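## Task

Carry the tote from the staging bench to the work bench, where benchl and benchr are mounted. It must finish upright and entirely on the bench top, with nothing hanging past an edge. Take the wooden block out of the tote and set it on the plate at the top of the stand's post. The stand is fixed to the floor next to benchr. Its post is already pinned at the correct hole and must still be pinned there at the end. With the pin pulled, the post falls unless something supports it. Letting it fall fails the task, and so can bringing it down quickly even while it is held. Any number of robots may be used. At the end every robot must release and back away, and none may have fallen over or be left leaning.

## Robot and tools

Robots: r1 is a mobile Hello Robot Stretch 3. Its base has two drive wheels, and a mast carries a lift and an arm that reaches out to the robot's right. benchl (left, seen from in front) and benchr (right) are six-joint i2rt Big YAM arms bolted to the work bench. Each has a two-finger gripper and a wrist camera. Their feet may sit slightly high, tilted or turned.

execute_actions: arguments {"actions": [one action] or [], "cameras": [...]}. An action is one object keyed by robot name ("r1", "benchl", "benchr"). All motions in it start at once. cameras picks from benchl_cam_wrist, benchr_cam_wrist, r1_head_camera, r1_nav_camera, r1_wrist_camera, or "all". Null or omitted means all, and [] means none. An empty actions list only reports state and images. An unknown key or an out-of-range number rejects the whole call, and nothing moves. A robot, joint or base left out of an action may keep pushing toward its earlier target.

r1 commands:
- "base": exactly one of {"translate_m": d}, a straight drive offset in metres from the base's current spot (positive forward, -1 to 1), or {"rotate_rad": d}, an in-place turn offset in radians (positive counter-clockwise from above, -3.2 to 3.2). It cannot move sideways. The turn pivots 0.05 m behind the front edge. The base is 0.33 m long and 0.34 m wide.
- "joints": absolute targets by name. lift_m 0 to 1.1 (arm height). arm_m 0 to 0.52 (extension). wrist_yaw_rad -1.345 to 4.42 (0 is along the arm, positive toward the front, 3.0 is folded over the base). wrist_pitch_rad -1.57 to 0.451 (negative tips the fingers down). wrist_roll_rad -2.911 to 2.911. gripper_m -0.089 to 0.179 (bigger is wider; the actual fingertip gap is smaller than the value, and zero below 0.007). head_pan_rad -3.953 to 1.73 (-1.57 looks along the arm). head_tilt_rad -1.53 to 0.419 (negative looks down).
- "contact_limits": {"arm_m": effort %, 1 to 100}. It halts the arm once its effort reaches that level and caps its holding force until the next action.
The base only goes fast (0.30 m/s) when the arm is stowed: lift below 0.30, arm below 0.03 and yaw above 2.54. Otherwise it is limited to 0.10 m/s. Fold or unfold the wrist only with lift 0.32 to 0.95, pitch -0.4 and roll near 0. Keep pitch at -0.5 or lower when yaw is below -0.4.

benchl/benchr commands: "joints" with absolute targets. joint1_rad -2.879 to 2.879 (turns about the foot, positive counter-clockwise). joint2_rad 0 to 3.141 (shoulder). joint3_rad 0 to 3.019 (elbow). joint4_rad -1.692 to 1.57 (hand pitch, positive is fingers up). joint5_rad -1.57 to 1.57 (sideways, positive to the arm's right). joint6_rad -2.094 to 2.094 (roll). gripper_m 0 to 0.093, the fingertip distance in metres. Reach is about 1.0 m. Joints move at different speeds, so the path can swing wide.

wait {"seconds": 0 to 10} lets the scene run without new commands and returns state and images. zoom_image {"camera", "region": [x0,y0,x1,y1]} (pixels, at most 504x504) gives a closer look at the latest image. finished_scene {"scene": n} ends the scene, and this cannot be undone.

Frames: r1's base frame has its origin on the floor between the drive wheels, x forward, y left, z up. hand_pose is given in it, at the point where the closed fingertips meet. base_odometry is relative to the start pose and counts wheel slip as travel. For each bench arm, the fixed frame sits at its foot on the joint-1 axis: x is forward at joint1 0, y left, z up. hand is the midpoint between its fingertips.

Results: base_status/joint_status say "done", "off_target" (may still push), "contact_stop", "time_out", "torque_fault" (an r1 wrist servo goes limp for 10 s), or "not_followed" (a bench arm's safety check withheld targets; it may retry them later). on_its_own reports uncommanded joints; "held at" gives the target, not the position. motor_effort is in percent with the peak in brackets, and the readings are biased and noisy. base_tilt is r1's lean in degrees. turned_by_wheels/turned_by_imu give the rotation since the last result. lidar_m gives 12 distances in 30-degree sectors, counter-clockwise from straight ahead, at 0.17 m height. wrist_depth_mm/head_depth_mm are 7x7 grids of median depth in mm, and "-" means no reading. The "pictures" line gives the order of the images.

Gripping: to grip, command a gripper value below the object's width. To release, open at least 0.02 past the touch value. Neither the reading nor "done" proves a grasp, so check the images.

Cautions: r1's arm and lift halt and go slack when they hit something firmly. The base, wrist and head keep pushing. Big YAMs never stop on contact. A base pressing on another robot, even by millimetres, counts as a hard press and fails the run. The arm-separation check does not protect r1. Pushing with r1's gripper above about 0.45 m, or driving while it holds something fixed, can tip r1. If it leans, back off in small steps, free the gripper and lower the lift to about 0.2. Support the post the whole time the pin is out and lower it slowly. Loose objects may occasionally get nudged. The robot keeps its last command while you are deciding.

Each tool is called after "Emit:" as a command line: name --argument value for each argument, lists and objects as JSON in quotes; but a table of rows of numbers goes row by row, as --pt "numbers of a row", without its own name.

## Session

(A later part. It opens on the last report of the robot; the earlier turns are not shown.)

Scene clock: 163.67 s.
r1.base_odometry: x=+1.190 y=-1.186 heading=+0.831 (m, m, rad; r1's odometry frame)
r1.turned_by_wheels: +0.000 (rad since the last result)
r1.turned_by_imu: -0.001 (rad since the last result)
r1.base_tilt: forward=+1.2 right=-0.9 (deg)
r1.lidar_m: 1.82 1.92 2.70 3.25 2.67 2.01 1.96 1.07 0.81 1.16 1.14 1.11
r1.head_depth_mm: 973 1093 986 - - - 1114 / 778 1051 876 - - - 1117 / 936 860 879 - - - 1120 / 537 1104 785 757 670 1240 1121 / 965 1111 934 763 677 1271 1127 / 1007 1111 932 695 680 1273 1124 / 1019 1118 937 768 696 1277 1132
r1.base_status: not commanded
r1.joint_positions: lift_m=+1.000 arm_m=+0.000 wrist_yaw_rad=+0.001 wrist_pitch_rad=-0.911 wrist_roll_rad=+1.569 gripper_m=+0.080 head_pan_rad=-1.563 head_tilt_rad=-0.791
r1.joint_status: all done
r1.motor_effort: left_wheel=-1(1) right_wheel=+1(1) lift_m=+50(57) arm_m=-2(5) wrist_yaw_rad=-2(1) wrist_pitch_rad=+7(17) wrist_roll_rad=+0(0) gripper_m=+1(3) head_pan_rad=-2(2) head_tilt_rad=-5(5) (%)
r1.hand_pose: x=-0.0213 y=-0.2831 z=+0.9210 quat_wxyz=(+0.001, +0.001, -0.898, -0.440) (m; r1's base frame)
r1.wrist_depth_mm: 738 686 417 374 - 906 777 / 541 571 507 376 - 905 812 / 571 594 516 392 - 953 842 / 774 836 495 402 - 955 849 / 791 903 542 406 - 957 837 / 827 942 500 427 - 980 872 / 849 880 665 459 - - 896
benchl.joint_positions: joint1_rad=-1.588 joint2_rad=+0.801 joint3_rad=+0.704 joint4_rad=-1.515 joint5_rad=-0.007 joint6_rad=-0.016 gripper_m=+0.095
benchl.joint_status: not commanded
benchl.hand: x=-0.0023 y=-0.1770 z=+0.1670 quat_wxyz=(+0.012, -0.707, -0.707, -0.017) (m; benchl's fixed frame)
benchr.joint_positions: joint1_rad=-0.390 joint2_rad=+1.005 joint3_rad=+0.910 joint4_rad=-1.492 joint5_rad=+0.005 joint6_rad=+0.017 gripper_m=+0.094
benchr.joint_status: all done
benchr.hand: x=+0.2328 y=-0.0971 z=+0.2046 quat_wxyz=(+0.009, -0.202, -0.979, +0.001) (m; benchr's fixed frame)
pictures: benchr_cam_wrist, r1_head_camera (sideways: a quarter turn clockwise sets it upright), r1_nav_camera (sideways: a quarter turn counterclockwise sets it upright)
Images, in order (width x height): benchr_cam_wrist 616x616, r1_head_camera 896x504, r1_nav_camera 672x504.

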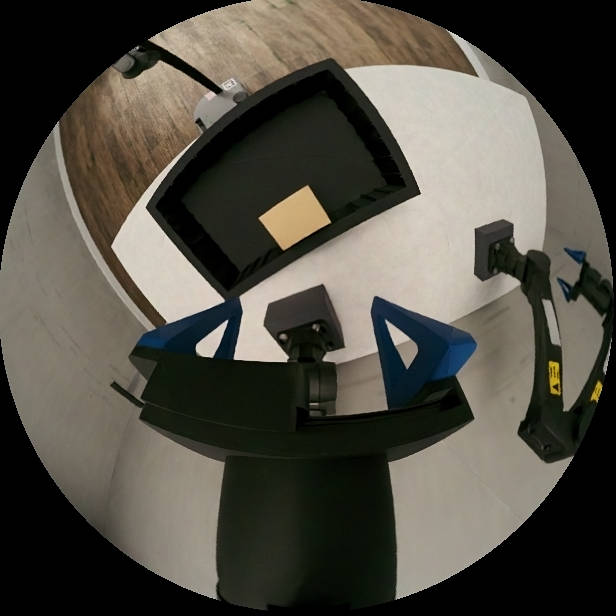

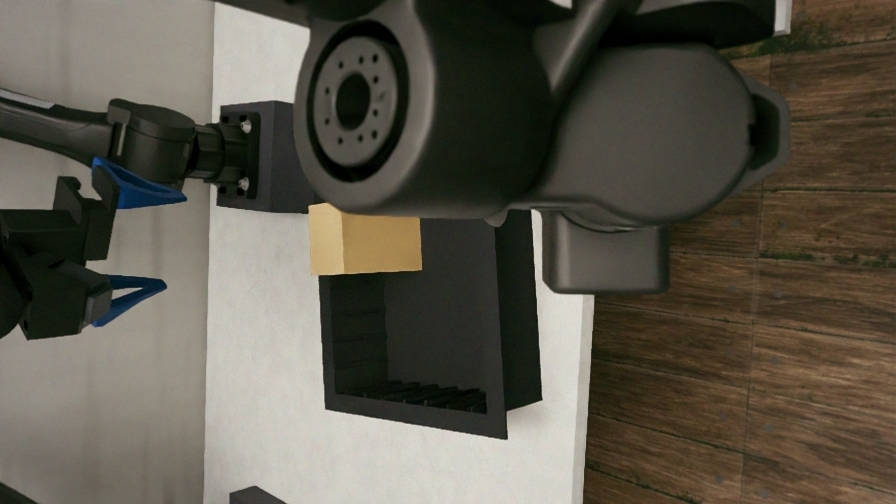

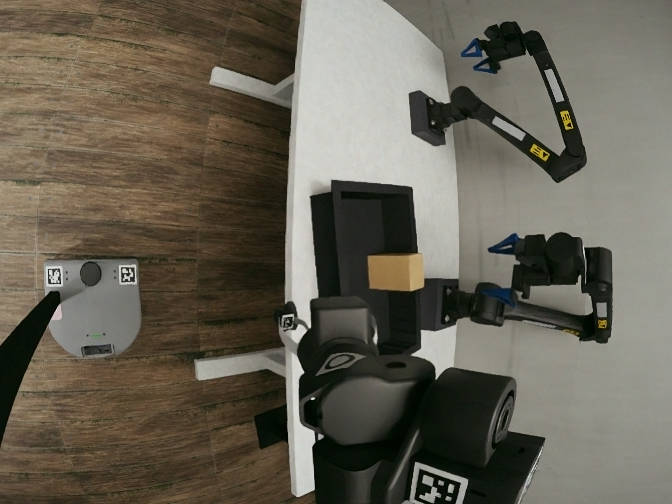

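Emit:
execute_actions --actions '[{"benchr":{"joints":{"joint1_rad":-0.35,"joint2_rad":1.29,"joint3_rad":0.92,"joint4_rad":-1.16,"joint6_rad":-0.38}},"r1":{"base":{"translate_m":0.25},"joints":{"head_pan_rad":-1.9}}}]' --cameras '["r1_head_camera","benchr_cam_wrist"]'

Scene clock: 177.13 s.
r1.base_odometry: x=+1.358 y=-1.001 heading=+0.831 (m, m, rad; r1's odometry frame)
r1.turned_by_wheels: +0.000 (rad since the last result)
r1.turned_by_imu: +0.001 (rad since the last result)
r1.base_tilt: forward=+1.1 right=-1.1 (deg)
r1.lidar_m: 1.57 1.65 2.33 3.21 3.03 2.27 2.21 1.27 0.96 1.17 0.94 1.62
r1.head_depth_mm: 1122 1227 - - - 1242 1119 / 1091 1197 - - - 1223 1118 / 780 - - - - 1222 1124 / 472 475 - - - - 1119 / 1008 1108 1012 - - - 1121 / 981 1096 996 - - 1227 1124 / 958 1076 954 768 664 1276 1129
r1.base_status: done
r1.joint_positions: lift_m=+1.000 arm_m=+0.000 wrist_yaw_rad=+0.001 wrist_pitch_rad=-0.911 wrist_roll_rad=+1.569 gripper_m=+0.080 head_pan_rad=-1.893 head_tilt_rad=-0.791
r1.joint_status: all done
r1.motor_effort: left_wheel=-2(3) right_wheel=+2(4) lift_m=+50(49) arm_m=-2(3) wrist_yaw_rad=-1(1) wrist_pitch_rad=+7(7) wrist_roll_rad=+0(0) gripper_m=+1(1) head_pan_rad=-3(21) head_tilt_rad=-5(6) (%)
r1.hand_pose: x=-0.0213 y=-0.2831 z=+0.9210 quat_wxyz=(+0.001, +0.001, -0.898, -0.440) (m; r1's base frame)
r1.wrist_depth_mm: 749 678 461 358 - 885 796 / 770 723 499 367 - 933 816 / 793 769 502 395 - 935 849 / 790 824 572 429 - 964 825 / 829 750 608 445 - 959 853 / 586 696 596 466 - 985 875 / 816 958 667 508 - - 898
benchl.joint_positions: joint1_rad=-1.588 joint2_rad=+0.801 joint3_rad=+0.704 joint4_rad=-1.515 joint5_rad=-0.007 joint6_rad=-0.016 gripper_m=+0.095
benchl.joint_status: not commanded
benchl.hand: x=-0.0023 y=-0.1770 z=+0.1670 quat_wxyz=(+0.012, -0.707, -0.707, -0.017) (m; benchl's fixed frame)
benchr.joint_positions: joint1_rad=-0.364 joint2_rad=+1.301 joint3_rad=+0.910 joint4_rad=-1.175 joint5_rad=+0.005 joint6_rad=-0.369 gripper_m=+0.094
benchr.joint_status: all done
benchr.hand: x=+0.3178 y=-0.1224 z=+0.1223 quat_wxyz=(-0.001, +0.002, -1.000, +0.003) (m; benchr's fixed frame)
pictures: benchr_cam_wrist, r1_head_camera (sideways: a quarter turn clockwise sets it upright)
Images, in order (width x height): benchr_cam_wrist 616x616, r1_head_camera 896x504.

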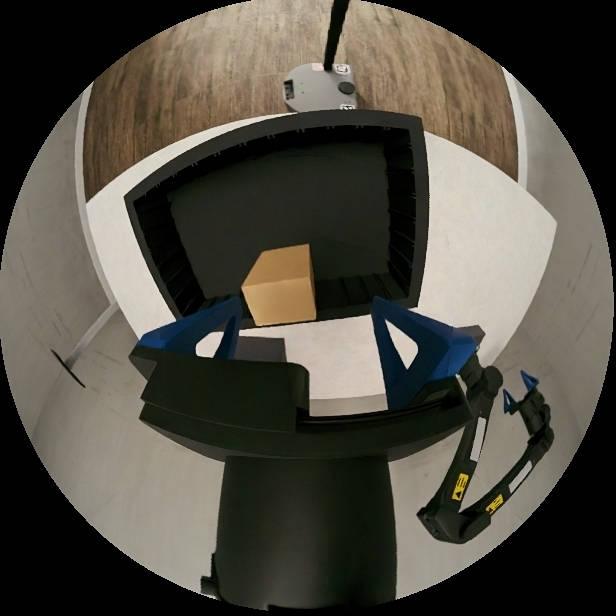

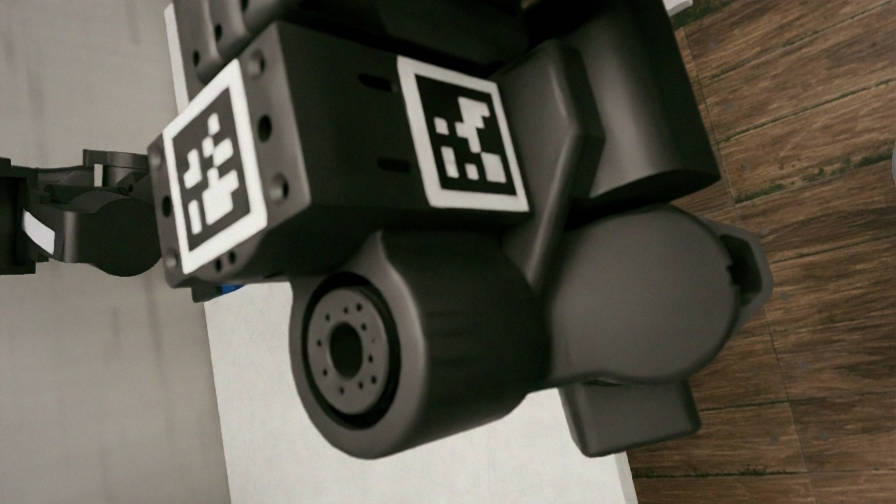

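Emit:
execute_actions --actions '[{"benchr":{"joints":{"joint1_rad":-0.305,"joint2_rad":1.235,"joint3_rad":0.77,"joint4_rad":-1.07,"joint6_rad":-0.43}}}]' --cameras '["benchr_cam_wrist"]'

Scene clock: 182.70 s.
r1.base_odometry: x=+1.358 y=-1.001 heading=+0.831 (m, m, rad; r1's odometry frame)
r1.turned_by_wheels: +0.000 (rad since the last result)
r1.turned_by_imu: -0.001 (rad since the last result)
r1.base_tilt: forward=+1.2 right=-0.9 (deg)
r1.lidar_m: 1.57 1.65 2.33 3.22 3.04 2.27 2.21 1.26 0.96 1.17 0.94 1.62
r1.head_depth_mm: 1115 1226 - - - 1241 1114 / 1092 1202 - - - 1223 1120 / 511 - - - - 1216 1119 / 1006 1110 - - - - 1120 / 1009 1105 1014 - - - 1122 / 980 1099 1003 - - 1232 1126 / 960 1077 954 765 664 1271 1125
r1.base_status: not commanded
r1.joint_positions: lift_m=+1.000 arm_m=+0.000 wrist_yaw_rad=+0.001 wrist_pitch_rad=-0.911 wrist_roll_rad=+1.569 gripper_m=+0.080 head_pan_rad=-1.893 head_tilt_rad=-0.791
r1.joint_status: not commanded
r1.motor_effort: left_wheel=-2(2) right_wheel=+1(2) lift_m=+50(50) arm_m=-3(3) wrist_yaw_rad=-1(1) wrist_pitch_rad=+7(7) wrist_roll_rad=+0(0) gripper_m=+1(1) head_pan_rad=-2(2) head_tilt_rad=-5(5) (%)
r1.hand_pose: x=-0.0213 y=-0.2831 z=+0.9210 quat_wxyz=(+0.001, +0.001, -0.898, -0.440) (m; r1's base frame)
r1.wrist_depth_mm: 732 669 461 356 - 892 790 / 749 733 496 368 - 929 834 / 788 784 500 396 - 926 826 / 810 839 566 432 - 953 837 / 808 729 622 444 - 962 835 / 581 707 596 463 - 966 862 / 827 950 677 500 - - 884
benchl.joint_positions: joint1_rad=-1.588 joint2_rad=+0.801 joint3_rad=+0.704 joint4_rad=-1.515 joint5_rad=-0.007 joint6_rad=-0.016 gripper_m=+0.095
benchl.joint_status: not commanded
benchl.hand: x=-0.0023 y=-0.1770 z=+0.1670 quat_wxyz=(+0.012, -0.707, -0.707, -0.017) (m; benchl's fixed frame)
benchr.joint_positions: joint1_rad=-0.314 joint2_rad=+1.232 joint3_rad=+0.762 joint4_rad=-1.085 joint5_rad=+0.005 joint6_rad=-0.418 gripper_m=+0.094
benchr.joint_status: all done
benchr.hand: x=+0.2891 y=-0.0953 z=+0.0914 quat_wxyz=(-0.006, +0.052, -0.999, +0.005) (m; benchr's fixed frame)
pictures: benchr_cam_wrist
Images, in order (width x height): benchr_cam_wrist 616x616.

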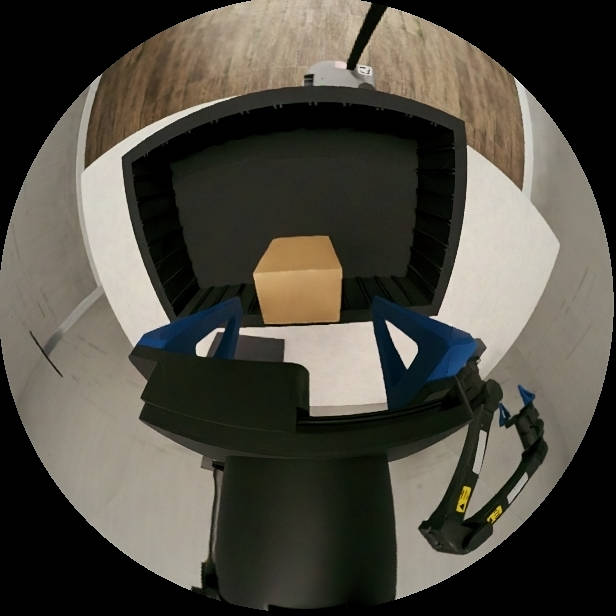

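Emit:
execute_actions --actions '[{"benchr":{"joints":{"joint1_rad":-0.28,"joint3_rad":0.66,"joint4_rad":-0.97,"joint6_rad":-0.4}}}]' --cameras '["benchr_cam_wrist","benchl_cam_wrist"]'

Scene clock: 188.73 s.
r1.base_odometry: x=+1.358 y=-1.001 heading=+0.831 (m, m, rad; r1's odometry frame)
r1.turned_by_wheels: +0.000 (rad since the last result)
r1.turned_by_imu: -0.001 (rad since the last result)
r1.base_tilt: forward=+1.3 right=-1.2 (deg)
r1.lidar_m: 1.57 1.65 2.33 3.22 3.03 2.27 2.21 1.27 0.96 1.17 0.94 1.62
r1.head_depth_mm: 1117 1227 - - - 1245 1117 / 1092 1201 - - - 1228 1115 / 543 - - - - 1224 1123 / 1017 1120 - - - - 1120 / 1008 1106 1007 - - - 1121 / 982 1103 997 - - 1226 1125 / 960 1074 952 766 664 1275 1123
r1.base_status: not commanded
r1.joint_positions: lift_m=+1.000 arm_m=+0.000 wrist_yaw_rad=+0.001 wrist_pitch_rad=-0.911 wrist_roll_rad=+1.569 gripper_m=+0.080 head_pan_rad=-1.893 head_tilt_rad=-0.791
r1.joint_status: not commanded
r1.motor_effort: left_wheel=-2(2) right_wheel=+1(2) lift_m=+50(50) arm_m=-3(2) wrist_yaw_rad=-1(1) wrist_pitch_rad=+7(7) wrist_roll_rad=+0(0) gripper_m=+1(1) head_pan_rad=-2(3) head_tilt_rad=-5(5) (%)
r1.hand_pose: x=-0.0213 y=-0.2831 z=+0.9210 quat_wxyz=(+0.001, +0.001, -0.898, -0.440) (m; r1's base frame)
r1.wrist_depth_mm: 731 477 463 355 - 890 780 / 762 732 501 369 - 923 808 / 780 766 502 396 - 947 840 / 812 838 575 430 - 997 846 / 820 727 611 448 - 975 857 / 600 717 597 465 - 981 864 / 825 958 647 504 - - 897
benchl.joint_positions: joint1_rad=-1.588 joint2_rad=+0.801 joint3_rad=+0.704 joint4_rad=-1.515 joint5_rad=-0.007 joint6_rad=-0.016 gripper_m=+0.095
benchl.joint_status: not commanded
benchl.hand: x=-0.0023 y=-0.1770 z=+0.1670 quat_wxyz=(+0.012, -0.707, -0.707, -0.017) (m; benchl's fixed frame)
benchr.joint_positions: joint1_rad=-0.294 joint2_rad=+1.232 joint3_rad=+0.651 joint4_rad=-0.985 joint5_rad=+0.005 joint6_rad=-0.411 gripper_m=+0.094
benchr.joint_status: all done
benchr.hand: x=+0.2682 y=-0.0825 z=+0.0548 quat_wxyz=(-0.001, +0.059, -0.998, +0.003) (m; benchr's fixed frame)
pictures: benchl_cam_wrist, benchr_cam_wrist
Images, in order (width x height): benchl_cam_wrist 616x616, benchr_cam_wrist 616x616.

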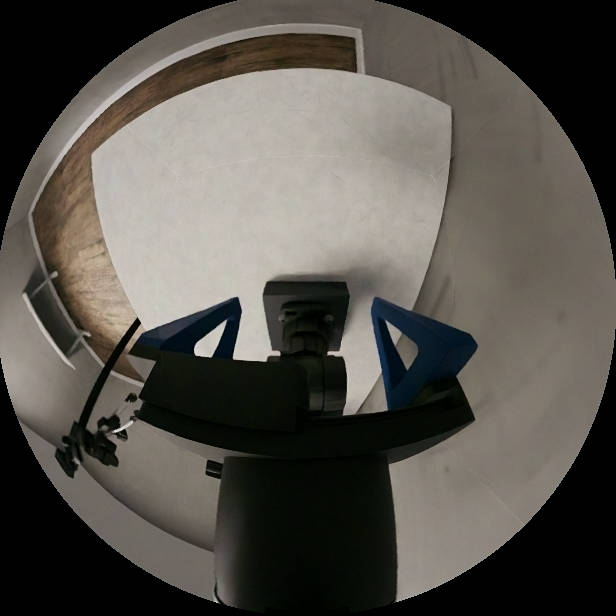

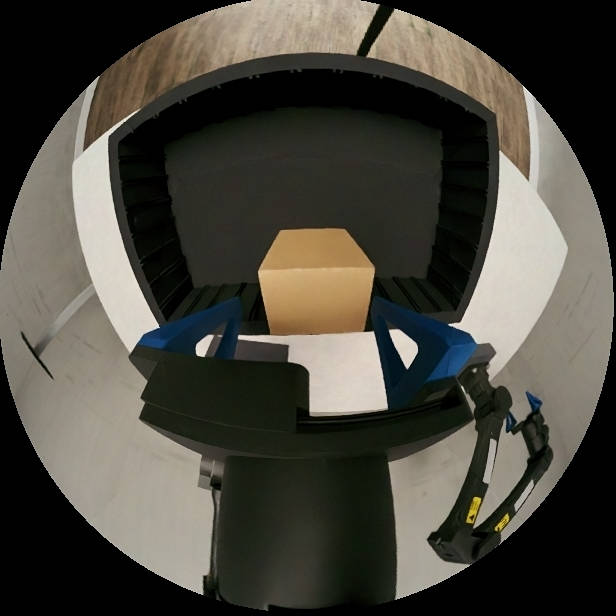

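Emit:
execute_actions --actions '[{"benchr":{"joints":{"joint1_rad":-0.325}}}]' --cameras '[]'

Emit:
execute_actions --actions '[{"benchr":{"joints":{"joint2_rad":1.295,"joint3_rad":0.605,"joint4_rad":-0.85}}}]' --cameras '["benchr_cam_wrist"]'

Emit:
execute_actions --actions '[{"benchr":{"joints":{"gripper_m":0.05}}}]' --cameras '[]'

Emit:
execute_actions --actions '[{"benchr":{"joints":{"joint2_rad":1.2,"joint3_rad":1.0,"joint4_rad":-1.33}}}]' --cameras '[]'

Emit:
execute_actions --actions '[{"benchr":{"joints":{"joint1_rad":1.4,"joint2_rad":1.5,"joint3_rad":1.66,"joint4_rad":-1.68,"joint6_rad":0}}}]' --cameras '["benchr_cam_wrist","r1_nav_camera"]'

Scene clock: 195.33 s.
r1.base_odometry: x=+1.358 y=-1.001 heading=+0.831 (m, m, rad; r1's odometry frame)
r1.turned_by_wheels: +0.000 (rad since the last result)
r1.turned_by_imu: -0.001 (rad since the last result)
r1.base_tilt: forward=+1.4 right=-1.0 (deg)
r1.lidar_m: 1.57 1.65 2.33 3.22 3.02 2.27 2.21 1.26 0.96 1.17 0.94 1.62
r1.head_depth_mm: 1122 1231 - - - 1243 1120 / 1093 1199 - - - 1219 1123 / 543 - - - - 1219 1119 / 988 1123 - - - - 1129 / 1010 1107 1014 - - - 1124 / 980 1098 999 - - 1234 1124 / 958 1079 953 767 664 1277 1125
r1.base_status: not commanded
r1.joint_positions: lift_m=+1.000 arm_m=+0.000 wrist_yaw_rad=+0.001 wrist_pitch_rad=-0.911 wrist_roll_rad=+1.569 gripper_m=+0.080 head_pan_rad=-1.893 head_tilt_rad=-0.791
r1.joint_status: not commanded
r1.motor_effort: left_wheel=-2(2) right_wheel=+2(2) lift_m=+49(50) arm_m=-3(3) wrist_yaw_rad=-1(2) wrist_pitch_rad=+7(7) wrist_roll_rad=+0(0) gripper_m=+1(1) head_pan_rad=-2(2) head_tilt_rad=-5(5) (%)
r1.hand_pose: x=-0.0213 y=-0.2831 z=+0.9210 quat_wxyz=(+0.001, +0.001, -0.898, -0.440) (m; r1's base frame)
r1.wrist_depth_mm: 714 474 470 359 - 898 770 / 762 724 494 365 - 925 806 / 790 761 502 393 - 939 851 / 784 810 567 434 - 971 834 / 820 743 615 443 - 970 857 / 584 694 602 461 - 951 857 / 822 960 664 502 - - 890
benchl.joint_positions: joint1_rad=-1.588 joint2_rad=+0.801 joint3_rad=+0.704 joint4_rad=-1.515 joint5_rad=-0.007 joint6_rad=-0.016 gripper_m=+0.095
benchl.joint_status: not commanded
benchl.hand: x=-0.0023 y=-0.1770 z=+0.1670 quat_wxyz=(+0.012, -0.707, -0.707, -0.017) (m; benchl's fixed frame)
benchr.joint_positions: joint1_rad=-0.311 joint2_rad=+1.232 joint3_rad=+0.651 joint4_rad=-0.985 joint5_rad=+0.005 joint6_rad=-0.411 gripper_m=+0.094
benchr.joint_status: all done
benchr.hand: x=+0.2667 y=-0.0870 z=+0.0548 quat_wxyz=(-0.001, +0.050, -0.999, +0.003) (m; benchr's fixed frame)
pictures: none
No camera images: the call's "cameras" was empty. Leave "cameras" out to get every camera's image.

Scene clock: 196.13 s.
r1.base_odometry: x=+1.358 y=-1.001 heading=+0.831 (m, m, rad; r1's odometry frame)
r1.turned_by_wheels: +0.000 (rad since the last result)
r1.turned_by_imu: +0.000 (rad since the last result)
r1.base_tilt: forward=+1.3 right=-1.1 (deg)
r1.lidar_m: 1.57 1.66 2.33 3.22 3.04 2.27 2.21 1.27 0.96 1.17 0.94 1.62
r1.head_depth_mm: 1119 1226 - - - 1245 1122 / 1087 1203 - - - 1218 1119 / 561 - - - - 1226 1123 / 1002 1111 - - - - 1123 / 1007 1105 1014 - - - 1124 / 982 1097 1000 - - 1230 1130 / 959 1074 954 766 664 1277 1123
r1.base_status: not commanded
r1.joint_positions: lift_m=+1.000 arm_m=+0.000 wrist_yaw_rad=+0.001 wrist_pitch_rad=-0.911 wrist_roll_rad=+1.569 gripper_m=+0.080 head_pan_rad=-1.893 head_tilt_rad=-0.791
r1.joint_status: not commanded
r1.motor_effort: left_wheel=-2(2) right_wheel=+2(1) lift_m=+50(50) arm_m=-2(2) wrist_yaw_rad=+0(1) wrist_pitch_rad=+7(7) wrist_roll_rad=+0(0) gripper_m=+0(1) head_pan_rad=-3(3) head_tilt_rad=-5(5) (%)
r1.hand_pose: x=-0.0213 y=-0.2831 z=+0.9210 quat_wxyz=(+0.001, +0.001, -0.898, -0.440) (m; r1's base frame)
r1.wrist_depth_mm: 736 461 466 355 - 889 777 / 760 722 495 367 - 921 818 / 769 772 509 392 - 928 826 / 799 837 565 434 - - 836 / 813 767 609 443 - 985 838 / 591 702 598 466 - 981 862 / 828 947 676 501 - - 890
benchl.joint_positions: joint1_rad=-1.588 joint2_rad=+0.801 joint3_rad=+0.704 joint4_rad=-1.515 joint5_rad=-0.007 joint6_rad=-0.016 gripper_m=+0.095
benchl.joint_status: not commanded
benchl.hand: x=-0.0023 y=-0.1770 z=+0.1670 quat_wxyz=(+0.012, -0.707, -0.707, -0.017) (m; benchl's fixed frame)
benchr.joint_positions: joint1_rad=-0.311 joint2_rad=+1.297 joint3_rad=+0.599 joint4_rad=-0.865 joint5_rad=+0.005 joint6_rad=-0.411 gripper_m=+0.094
benchr.joint_status: all done
benchr.hand: x=+0.2657 y=-0.0867 z=+0.0223 quat_wxyz=(-0.003, +0.050, -0.999, +0.004) (m; benchr's fixed frame)
pictures: benchr_cam_wrist
Images, in order (width x height): benchr_cam_wrist 616x616.

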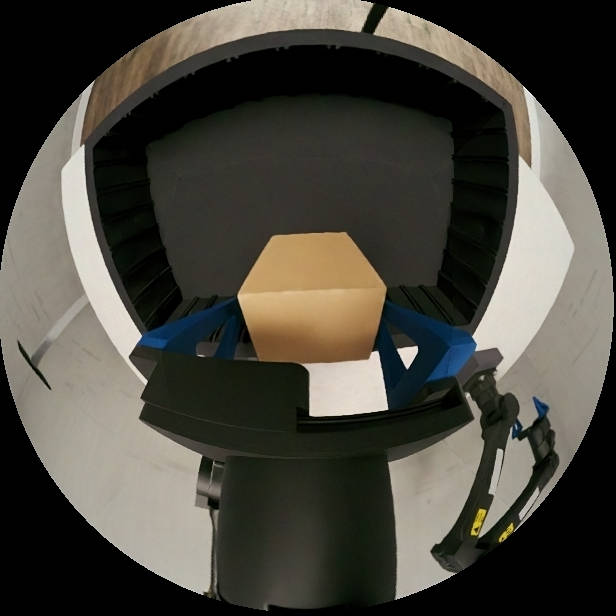

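Scene clock: 196.70 s.
r1.base_odometry: x=+1.358 y=-1.001 heading=+0.831 (m, m, rad; r1's odometry frame)
r1.turned_by_wheels: +0.000 (rad since the last result)
r1.turned_by_imu: +0.000 (rad since the last result)
r1.base_tilt: forward=+1.3 right=-0.8 (deg)
r1.lidar_m: 1.57 1.65 2.33 3.22 3.04 2.27 2.20 1.27 0.96 1.17 0.94 1.62
r1.head_depth_mm: 1121 1230 - - - 1239 1116 / 1092 1203 - - - 1222 1120 / 563 - - - - 1220 1119 / 1000 1117 - - - - 1123 / 1008 1108 1010 - - - 1123 / 979 1098 997 - - 1226 1129 / 960 1071 952 768 664 1277 1126
r1.base_status: not commanded
r1.joint_positions: lift_m=+1.000 arm_m=+0.000 wrist_yaw_rad=+0.001 wrist_pitch_rad=-0.911 wrist_roll_rad=+1.569 gripper_m=+0.080 head_pan_rad=-1.893 head_tilt_rad=-0.791
r1.joint_status: not commanded
r1.motor_effort: left_wheel=-2(2) right_wheel=+2(1) lift_m=+50(50) arm_m=-2(3) wrist_yaw_rad=-1(1) wrist_pitch_rad=+7(7) wrist_roll_rad=+0(0) gripper_m=+0(0) head_pan_rad=-3(3) head_tilt_rad=-5(5) (%)
r1.hand_pose: x=-0.0213 y=-0.2831 z=+0.9210 quat_wxyz=(+0.001, +0.001, -0.898, -0.440) (m; r1's base frame)
r1.wrist_depth_mm: 740 471 457 355 - 911 784 / 767 725 495 370 - 908 810 / 791 775 507 398 - 929 837 / 791 827 575 431 - 975 840 / 819 760 612 447 - - 845 / 592 708 602 463 - 953 851 / 819 934 669 504 - - 885
benchl.joint_positions: joint1_rad=-1.588 joint2_rad=+0.801 joint3_rad=+0.704 joint4_rad=-1.515 joint5_rad=-0.007 joint6_rad=-0.016 gripper_m=+0.095
benchl.joint_status: not commanded
benchl.hand: x=-0.0023 y=-0.1770 z=+0.1670 quat_wxyz=(+0.012, -0.707, -0.707, -0.017) (m; benchl's fixed frame)
benchr.joint_positions: joint1_rad=-0.311 joint2_rad=+1.296 joint3_rad=+0.599 joint4_rad=-0.862 joint5_rad=+0.006 joint6_rad=-0.410 gripper_m=+0.080
benchr.joint_status: gripper_m off_target (ended at +0.080, target +0.050)
benchr.hand: x=+0.2664 y=-0.0874 z=+0.0224 quat_wxyz=(-0.004, +0.049, -0.999, +0.005) (m; benchr's fixed frame)
pictures: none
No camera images: the call's "cameras" was empty. Leave "cameras" out to get every camera's image.

Scene clock: 197.87 s.
r1.base_odometry: x=+1.358 y=-1.001 heading=+0.831 (m, m, rad; r1's odometry frame)
r1.turned_by_wheels: +0.000 (rad since the last result)
r1.turned_by_imu: +0.000 (rad since the last result)
r1.base_tilt: forward=+1.2 right=-1.1 (deg)
r1.lidar_m: 1.57 1.65 2.33 3.21 3.04 2.26 2.21 1.26 0.96 1.17 0.94 1.61
r1.head_depth_mm: 1122 1230 - - - 1241 1118 / 1086 1191 - - - 1219 1118 / 454 - - - - 1223 1123 / 997 571 - - - - 1118 / 1008 1108 1015 - - - 1125 / 987 1103 1000 - - 1227 1124 / 960 1075 953 766 666 1276 1127
r1.base_status: not commanded
r1.joint_positions: lift_m=+1.000 arm_m=+0.000 wrist_yaw_rad=+0.001 wrist_pitch_rad=-0.911 wrist_roll_rad=+1.569 gripper_m=+0.080 head_pan_rad=-1.893 head_tilt_rad=-0.791
r1.joint_status: not commanded
r1.motor_effort: left_wheel=-2(2) right_wheel=+2(1) lift_m=+50(50) arm_m=-2(2) wrist_yaw_rad=-1(2) wrist_pitch_rad=+7(7) wrist_roll_rad=+0(0) gripper_m=+0(1) head_pan_rad=-2(3) head_tilt_rad=-5(5) (%)
r1.hand_pose: x=-0.0213 y=-0.2831 z=+0.9210 quat_wxyz=(+0.001, +0.001, -0.898, -0.440) (m; r1's base frame)
r1.wrist_depth_mm: 743 479 492 357 - 897 773 / 772 732 504 368 - 924 808 / 778 769 498 395 - 930 816 / 796 816 558 426 - 973 840 / 825 756 606 452 - 978 850 / 582 695 592 466 - 957 881 / 820 952 662 503 - - 890
benchl.joint_positions: joint1_rad=-1.588 joint2_rad=+0.801 joint3_rad=+0.704 joint4_rad=-1.515 joint5_rad=-0.007 joint6_rad=-0.016 gripper_m=+0.095
benchl.joint_status: not commanded
benchl.hand: x=-0.0023 y=-0.1770 z=+0.1670 quat_wxyz=(+0.012, -0.707, -0.707, -0.017) (m; benchl's fixed frame)
benchr.joint_positions: joint1_rad=-0.311 joint2_rad=+1.207 joint3_rad=+0.957 joint4_rad=-1.317 joint5_rad=+0.006 joint6_rad=-0.410 gripper_m=+0.080
benchr.joint_status: all done
benchr.hand: x=+0.3057 y=-0.1000 z=+0.1683 quat_wxyz=(-0.001, +0.049, -0.999, +0.004) (m; benchr's fixed frame)
pictures: none
No camera images: the call's "cameras" was empty. Leave "cameras" out to get every camera's image.

Scene clock: 199.83 s.
r1.base_odometry: x=+1.358 y=-1.001 heading=+0.831 (m, m, rad; r1's odometry frame)
r1.turned_by_wheels: +0.000 (rad since the last result)
r1.turned_by_imu: +0.000 (rad since the last result)
r1.base_tilt: forward=+1.3 right=-1.0 (deg)
r1.lidar_m: 1.57 1.66 2.34 3.21 3.03 2.26 2.21 1.27 0.96 1.17 0.94 1.62
r1.head_depth_mm: 1121 1233 - - - 1237 1117 / 1085 1200 - - - 1221 1118 / 800 - - - - 1220 1119 / 1033 1126 - - - - 1127 / 1005 1107 1012 - - - 1129 / 985 1100 999 - - 1231 1130 / 958 1077 953 767 664 1275 1121
r1.base_status: not commanded
r1.joint_positions: lift_m=+1.000 arm_m=+0.000 wrist_yaw_rad=+0.001 wrist_pitch_rad=-0.911 wrist_roll_rad=+1.569 gripper_m=+0.080 head_pan_rad=-1.893 head_tilt_rad=-0.791
r1.joint_status: not commanded
r1.motor_effort: left_wheel=-2(2) right_wheel=+2(1) lift_m=+50(50) arm_m=-2(2) wrist_yaw_rad=+0(0) wrist_pitch_rad=+7(7) wrist_roll_rad=+0(0) gripper_m=+1(1) head_pan_rad=-3(3) head_tilt_rad=-6(5) (%)
r1.hand_pose: x=-0.0213 y=-0.2831 z=+0.9210 quat_wxyz=(+0.001, +0.001, -0.898, -0.440) (m; r1's base frame)
r1.wrist_depth_mm: 749 676 493 356 - 901 783 / 766 723 502 363 - 900 802 / 771 774 506 396 - 969 849 / 795 829 577 435 - 978 836 / 818 740 617 450 - 987 839 / 586 688 592 464 - 991 877 / 832 934 663 502 - - 861
benchl.joint_positions: joint1_rad=-1.588 joint2_rad=+0.801 joint3_rad=+0.704 joint4_rad=-1.515 joint5_rad=-0.007 joint6_rad=-0.016 gripper_m=+0.095
benchl.joint_status: not commanded
benchl.hand: x=-0.0023 y=-0.1770 z=+0.1670 quat_wxyz=(+0.012, -0.707, -0.707, -0.017) (m; benchl's fixed frame)
benchr.joint_positions: joint1_rad=+1.402 joint2_rad=+1.530 joint3_rad=+1.618 joint4_rad=-1.666 joint5_rad=+0.002 joint6_rad=-0.011 gripper_m=+0.080
benchr.joint_status: all done
benchr.hand: x=+0.0770 y=+0.4462 z=+0.2991 quat_wxyz=(+0.002, +0.649, -0.761, +0.004) (m; benchr's fixed frame)
pictures: benchr_cam_wrist, r1_nav_camera (sideways: a quarter turn counterclockwise sets it upright)
Images, in order (width x height): benchr_cam_wrist 616x616, r1_nav_camera 672x504.

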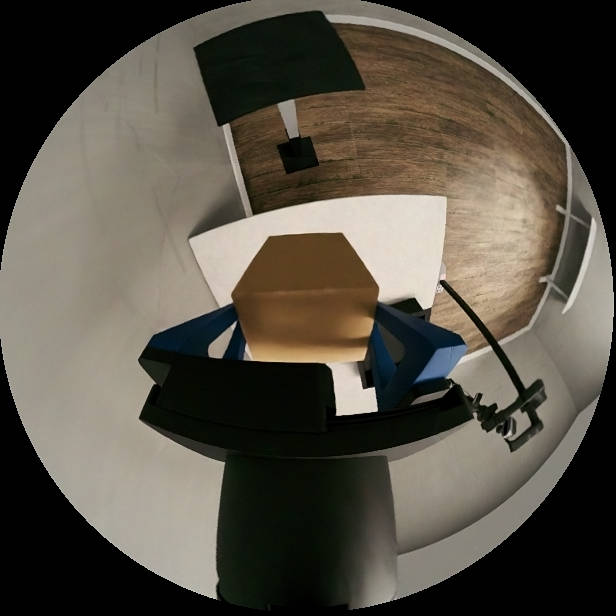

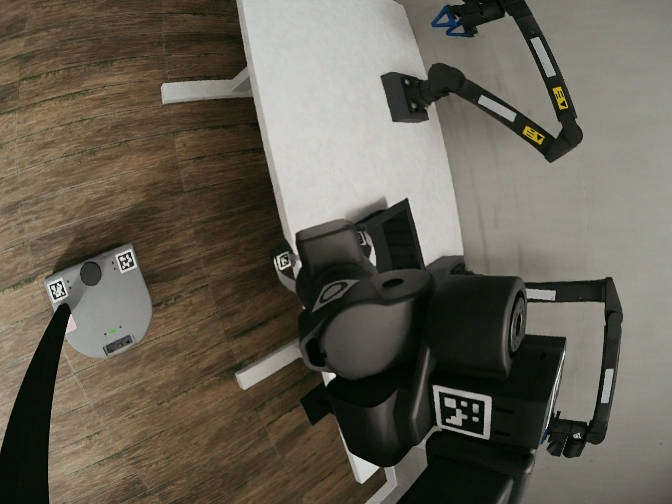

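Emit:
execute_actions --actions '[{"benchr":{"joints":{"joint1_rad":1.45,"joint2_rad":1.2,"joint3_rad":1.4,"joint4_rad":-0.2}},"r1":{"joints":{"lift_m":0.5,"head_pan_rad":-2.4,"head_tilt_rad":-0.3}}}]' --cameras '[]'

Emit:
execute_actions --actions '[{"benchr":{"joints":{"joint2_rad":1.5,"joint3_rad":1.2,"joint4_rad":0.36}}}]' --cameras '["benchr_cam_wrist","r1_head_camera"]'

Scene clock: 215.33 s.
r1.base_odometry: x=+1.358 y=-1.001 heading=+0.831 (m, m, rad; r1's odometry frame)
r1.turned_by_wheels: +0.000 (rad since the last result)
r1.turned_by_imu: -0.002 (rad since the last result)
r1.base_tilt: forward=+1.5 right=-1.1 (deg)
r1.lidar_m: 1.57 1.65 2.33 3.20 3.01 2.27 2.21 1.27 0.96 1.17 0.94 1.61
r1.head_depth_mm: 1841 2002 2168 2356 2413 1749 1442 / 1640 1763 1897 2072 2227 925 1441 / 1468 1517 1683 1740 1348 824 1403 / 1332 1388 1522 1626 1109 765 717 / 1226 1278 1383 1473 1111 786 651 / 1142 1167 1260 1341 1111 821 609 / 1057 1085 1165 1227 930 791 650
r1.base_status: not commanded
r1.joint_positions: lift_m=+0.500 arm_m=+0.000 wrist_yaw_rad=+0.001 wrist_pitch_rad=-0.911 wrist_roll_rad=+1.569 gripper_m=+0.080 head_pan_rad=-2.393 head_tilt_rad=-0.310
r1.joint_status: all done
r1.motor_effort: left_wheel=-2(2) right_wheel=+2(1) lift_m=+29(47) arm_m=-3(3) wrist_yaw_rad=-1(1) wrist_pitch_rad=+7(7) wrist_roll_rad=+0(0) gripper_m=+1(1) head_pan_rad=-2(25) head_tilt_rad=+6(38) (%)
r1.hand_pose: x=-0.0213 y=-0.2831 z=+0.4217 quat_wxyz=(+0.001, +0.001, -0.898, -0.440) (m; r1's base frame)
r1.wrist_depth_mm: 740 886 850 660 541 464 400 / 750 895 886 680 549 466 412 / 798 935 913 712 582 484 428 / 796 959 961 733 589 490 442 / 796 - - 764 644 507 452 / 829 992 - 794 662 499 446 / 867 - - 797 653 556 450
benchl.joint_positions: joint1_rad=-1.588 joint2_rad=+0.801 joint3_rad=+0.704 joint4_rad=-1.515 joint5_rad=-0.007 joint6_rad=-0.016 gripper_m=+0.095
benchl.joint_status: not commanded
benchl.hand: x=-0.0023 y=-0.1770 z=+0.1670 quat_wxyz=(+0.012, -0.707, -0.707, -0.017) (m; benchl's fixed frame)
benchr.joint_positions: joint1_rad=+1.442 joint2_rad=+1.213 joint3_rad=+1.382 joint4_rad=-0.247 joint5_rad=+0.003 joint6_rad=-0.010 gripper_m=+0.080
benchr.joint_status: all done
benchr.hand: x=+0.0747 y=+0.5699 z=+0.5541 quat_wxyz=(-0.513, +0.487, -0.549, -0.445) (m; benchr's fixed frame)
pictures: none
No camera images: the call's "cameras" was empty. Leave "cameras" out to get every camera's image.

Scene clock: 216.83 s.
r1.base_odometry: x=+1.358 y=-1.001 heading=+0.831 (m, m, rad; r1's odometry frame)
r1.turned_by_wheels: +0.000 (rad since the last result)
r1.turned_by_imu: +0.000 (rad since the last result)
r1.base_tilt: forward=+1.3 right=-1.1 (deg)
r1.lidar_m: 1.57 1.65 2.33 3.20 3.04 2.26 2.21 1.27 0.96 1.17 0.94 1.61
r1.head_depth_mm: 1852 2001 2193 2353 2408 1745 1442 / 1641 1776 1898 2088 2221 925 1438 / 1481 1577 1626 1744 1342 823 1403 / 1347 1416 1494 1628 1109 765 717 / 1239 1301 1366 1477 1113 784 654 / 1139 1184 1254 1340 1108 821 610 / 1061 1080 1168 1227 934 790 651
r1.base_status: not commanded
r1.joint_positions: lift_m=+0.500 arm_m=+0.000 wrist_yaw_rad=+0.001 wrist_pitch_rad=-0.911 wrist_roll_rad=+1.569 gripper_m=+0.080 head_pan_rad=-2.393 head_tilt_rad=-0.310
r1.joint_status: not commanded
r1.motor_effort: left_wheel=-2(2) right_wheel=+2(2) lift_m=+30(30) arm_m=-2(2) wrist_yaw_rad=-1(1) wrist_pitch_rad=+7(7) wrist_roll_rad=+0(0) gripper_m=+1(0) head_pan_rad=-3(2) head_tilt_rad=+5(6) (%)
r1.hand_pose: x=-0.0213 y=-0.2831 z=+0.4217 quat_wxyz=(+0.001, +0.001, -0.898, -0.440) (m; r1's base frame)
r1.wrist_depth_mm: 754 887 854 659 544 463 402 / 762 911 865 669 549 472 418 / 788 909 928 691 569 482 430 / 793 943 979 739 589 497 444 / 805 976 - 774 638 511 448 / 848 987 - 779 648 507 446 / 858 - - 822 651 547 454
benchl.joint_positions: joint1_rad=-1.588 joint2_rad=+0.801 joint3_rad=+0.704 joint4_rad=-1.515 joint5_rad=-0.007 joint6_rad=-0.016 gripper_m=+0.095
benchl.joint_status: not commanded
benchl.hand: x=-0.0023 y=-0.1770 z=+0.1670 quat_wxyz=(+0.012, -0.707, -0.707, -0.017) (m; benchl's fixed frame)
benchr.joint_positions: joint1_rad=+1.442 joint2_rad=+1.514 joint3_rad=+1.140 joint4_rad=+0.322 joint5_rad=+0.003 joint6_rad=-0.010 gripper_m=+0.080
benchr.joint_status: all done
benchr.hand: x=+0.0868 y=+0.6639 z=+0.3600 quat_wxyz=(-0.520, +0.481, -0.543, -0.451) (m; benchr's fixed frame)
pictures: benchr_cam_wrist, r1_head_camera (sideways: a quarter turn clockwise sets it upright)
Images, in order (width x height): benchr_cam_wrist 616x616, r1_head_camera 896x504.

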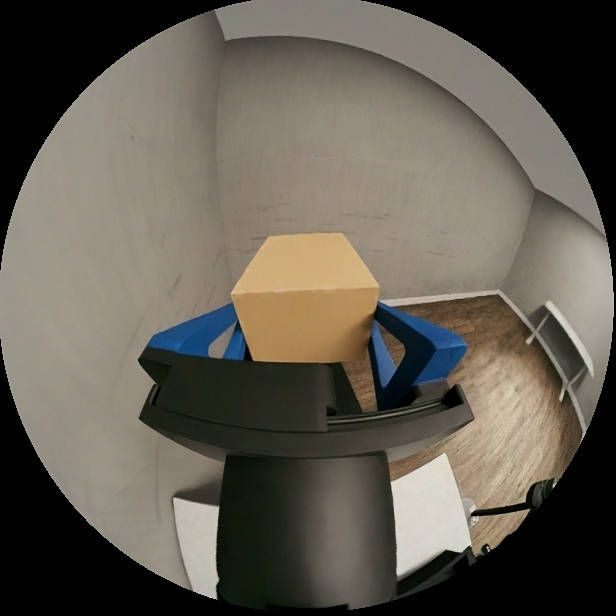

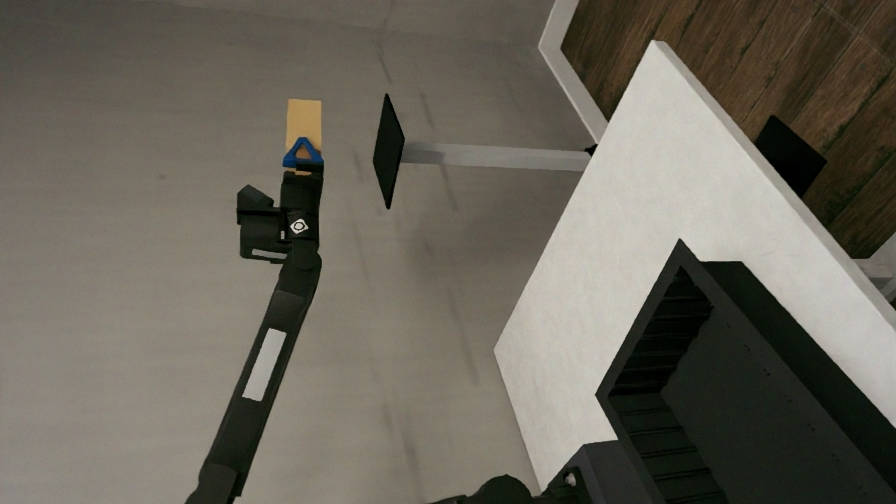

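Emit:
execute_actions --actions '[{"benchr":{"joints":{"joint1_rad":1.49,"joint2_rad":1.55,"joint3_rad":0.95,"joint4_rad":0.57}}}]' --cameras '["benchr_cam_wrist","r1_head_camera"]'

Emit:
zoom_image --camera "r1_head_camera" --region '[250,50,500,300]'

Scene clock: 221.37 s.
r1.base_odometry: x=+1.358 y=-1.001 heading=+0.831 (m, m, rad; r1's odometry frame)
r1.turned_by_wheels: +0.000 (rad since the last result)
r1.turned_by_imu: -0.001 (rad since the last result)
r1.base_tilt: forward=+1.3 right=-1.0 (deg)
r1.lidar_m: 1.57 1.65 2.33 3.20 3.03 2.26 2.21 1.27 0.96 1.17 0.94 1.62
r1.head_depth_mm: 1851 1997 2189 2342 2415 1740 1435 / 1645 1757 1927 2076 2206 923 1446 / 1473 1580 1645 1755 1344 823 1404 / 1344 1428 1417 1627 1110 765 715 / 1234 1308 1344 1474 1111 786 652 / 1138 1204 1241 1343 1107 818 609 / 1060 1069 1167 1219 934 789 650
r1.base_status: not commanded
r1.joint_positions: lift_m=+0.500 arm_m=+0.000 wrist_yaw_rad=+0.001 wrist_pitch_rad=-0.911 wrist_roll_rad=+1.569 gripper_m=+0.080 head_pan_rad=-2.393 head_tilt_rad=-0.310
r1.joint_status: not commanded
r1.motor_effort: left_wheel=-2(2) right_wheel=+2(2) lift_m=+30(30) arm_m=-3(2) wrist_yaw_rad=-1(1) wrist_pitch_rad=+7(7) wrist_roll_rad=+0(0) gripper_m=+1(1) head_pan_rad=-3(3) head_tilt_rad=+6(6) (%)
r1.hand_pose: x=-0.0213 y=-0.2831 z=+0.4217 quat_wxyz=(+0.001, +0.001, -0.898, -0.440) (m; r1's base frame)
r1.wrist_depth_mm: 762 872 853 657 550 455 404 / 756 908 891 694 565 473 417 / 799 900 926 697 582 491 430 / 794 966 981 739 597 490 440 / 817 995 - 767 632 495 449 / 830 - - 773 645 507 447 / 867 - - 839 663 545 449
benchl.joint_positions: joint1_rad=-1.588 joint2_rad=+0.801 joint3_rad=+0.704 joint4_rad=-1.515 joint5_rad=-0.007 joint6_rad=-0.016 gripper_m=+0.095
benchl.joint_status: not commanded
benchl.hand: x=-0.0023 y=-0.1770 z=+0.1670 quat_wxyz=(+0.012, -0.707, -0.707, -0.017) (m; benchl's fixed frame)
benchr.joint_positions: joint1_rad=+1.484 joint2_rad=+1.573 joint3_rad=+0.921 joint4_rad=+0.528 joint5_rad=+0.003 joint6_rad=-0.004 gripper_m=+0.080
benchr.joint_status: all done
benchr.hand: x=+0.0564 y=+0.6358 z=+0.2466 quat_wxyz=(-0.490, +0.507, -0.552, -0.445) (m; benchr's fixed frame)
pictures: benchr_cam_wrist, r1_head_camera (sideways: a quarter turn clockwise sets it upright)
Images, in order (width x height): benchr_cam_wrist 616x616, r1_head_camera 896x504.

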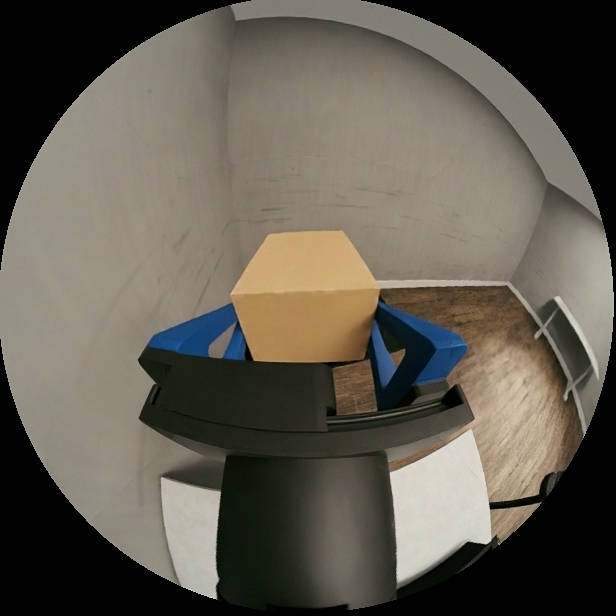

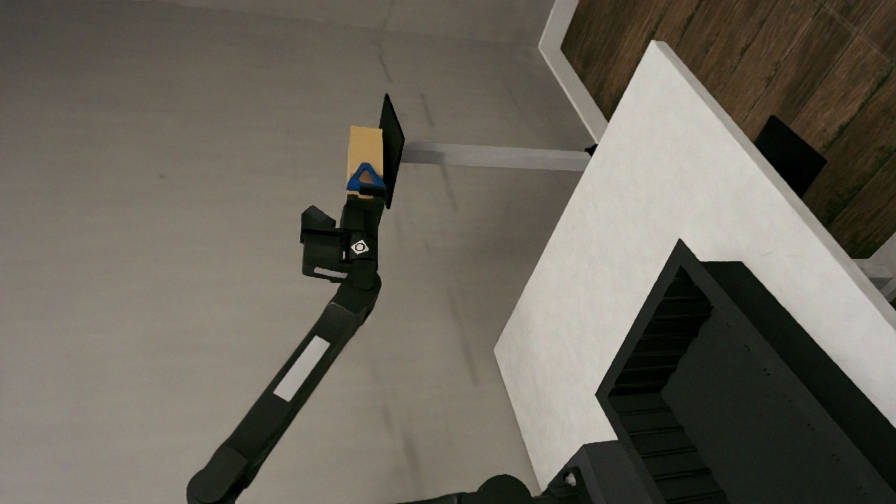

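Region (250, 50, 500, 300) of r1_head_camera's 896x504 image, scaled by 2.016, with more detail than that image has.

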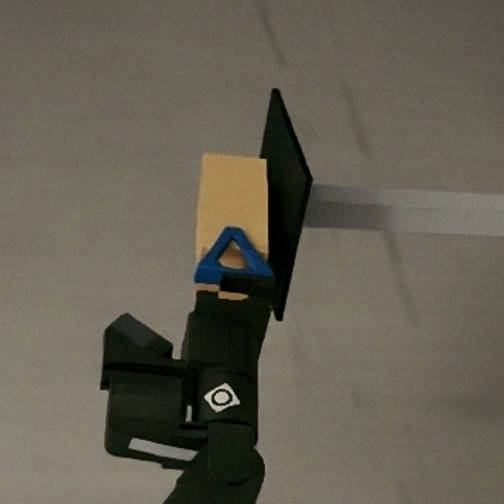

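Emit:
execute_actions --actions '[{"benchr":{"joints":{"joint1_rad":1.455,"joint2_rad":1.64,"joint3_rad":1.04,"joint4_rad":0.6}}}]' --cameras '["benchr_cam_wrist","r1_head_camera"]'

Emit:
zoom_image --camera "r1_head_camera" --region '[250,50,500,300]'

Scene clock: 230.80 s.
r1.base_odometry: x=+1.358 y=-1.001 heading=+0.831 (m, m, rad; r1's odometry frame)
r1.turned_by_wheels: +0.000 (rad since the last result)
r1.turned_by_imu: -0.001 (rad since the last result)
r1.base_tilt: forward=+1.3 right=-1.0 (deg)
r1.lidar_m: 1.57 1.65 2.32 3.21 3.03 2.27 2.21 1.27 0.96 1.17 0.94 1.62
r1.head_depth_mm: 1849 2012 2194 2336 2422 1747 1441 / 1638 1763 1888 2065 2231 926 1443 / 1479 1582 1648 1744 1343 821 1401 / 1349 1423 1431 1628 1111 766 715 / 1239 1300 1342 1475 1107 789 652 / 1137 1195 1245 1341 1110 821 609 / 1055 1083 1165 1221 937 789 649
r1.base_status: not commanded
r1.joint_positions: lift_m=+0.500 arm_m=+0.000 wrist_yaw_rad=+0.001 wrist_pitch_rad=-0.911 wrist_roll_rad=+1.569 gripper_m=+0.080 head_pan_rad=-2.393 head_tilt_rad=-0.310
r1.joint_status: not commanded
r1.motor_effort: left_wheel=-2(2) right_wheel=+2(2) lift_m=+30(30) arm_m=-3(2) wrist_yaw_rad=-1(1) wrist_pitch_rad=+7(7) wrist_roll_rad=+0(0) gripper_m=+0(1) head_pan_rad=-3(2) head_tilt_rad=+6(6) (%)
r1.hand_pose: x=-0.0213 y=-0.2831 z=+0.4217 quat_wxyz=(+0.001, +0.001, -0.898, -0.440) (m; r1's base frame)
r1.wrist_depth_mm: 757 872 835 660 548 464 404 / 780 892 897 681 562 467 417 / 790 949 945 717 574 486 430 / 791 977 979 725 580 498 437 / 817 990 - 768 644 500 447 / 823 - - 781 644 500 444 / 839 - - 814 651 550 447
benchl.joint_positions: joint1_rad=-1.588 joint2_rad=+0.801 joint3_rad=+0.704 joint4_rad=-1.515 joint5_rad=-0.007 joint6_rad=-0.016 gripper_m=+0.095
benchl.joint_status: not commanded
benchl.hand: x=-0.0023 y=-0.1770 z=+0.1670 quat_wxyz=(+0.012, -0.707, -0.707, -0.017) (m; benchl's fixed frame)
benchr.joint_positions: joint1_rad=+1.470 joint2_rad=+1.648 joint3_rad=+0.980 joint4_rad=+0.565 joint5_rad=+0.003 joint6_rad=-0.002 gripper_m=+0.080
benchr.joint_status: all done
benchr.hand: x=+0.0674 y=+0.6599 z=+0.2410 quat_wxyz=(-0.498, +0.498, -0.551, -0.448) (m; benchr's fixed frame)
pictures: benchr_cam_wrist, r1_head_camera (sideways: a quarter turn clockwise sets it upright)
Images, in order (width x height): benchr_cam_wrist 616x616, r1_head_camera 896x504.

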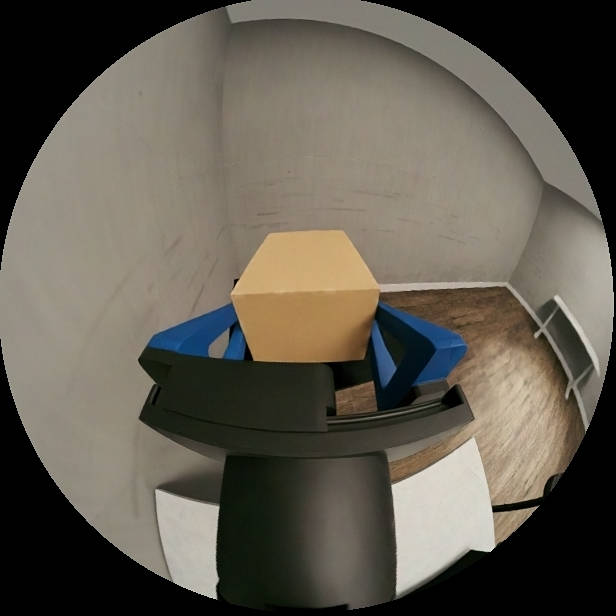

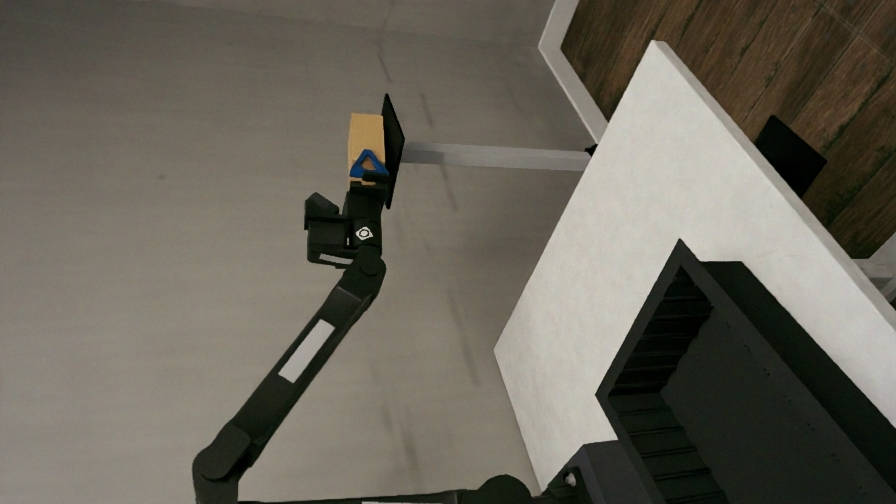

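Region (250, 50, 500, 300) of r1_head_camera's 896x504 image, scaled by 2.016, with more detail than that image has.

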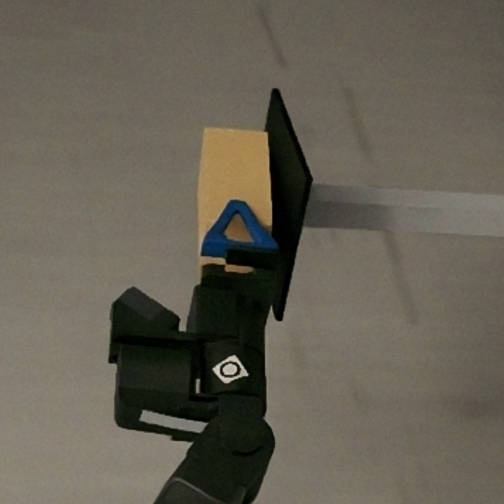

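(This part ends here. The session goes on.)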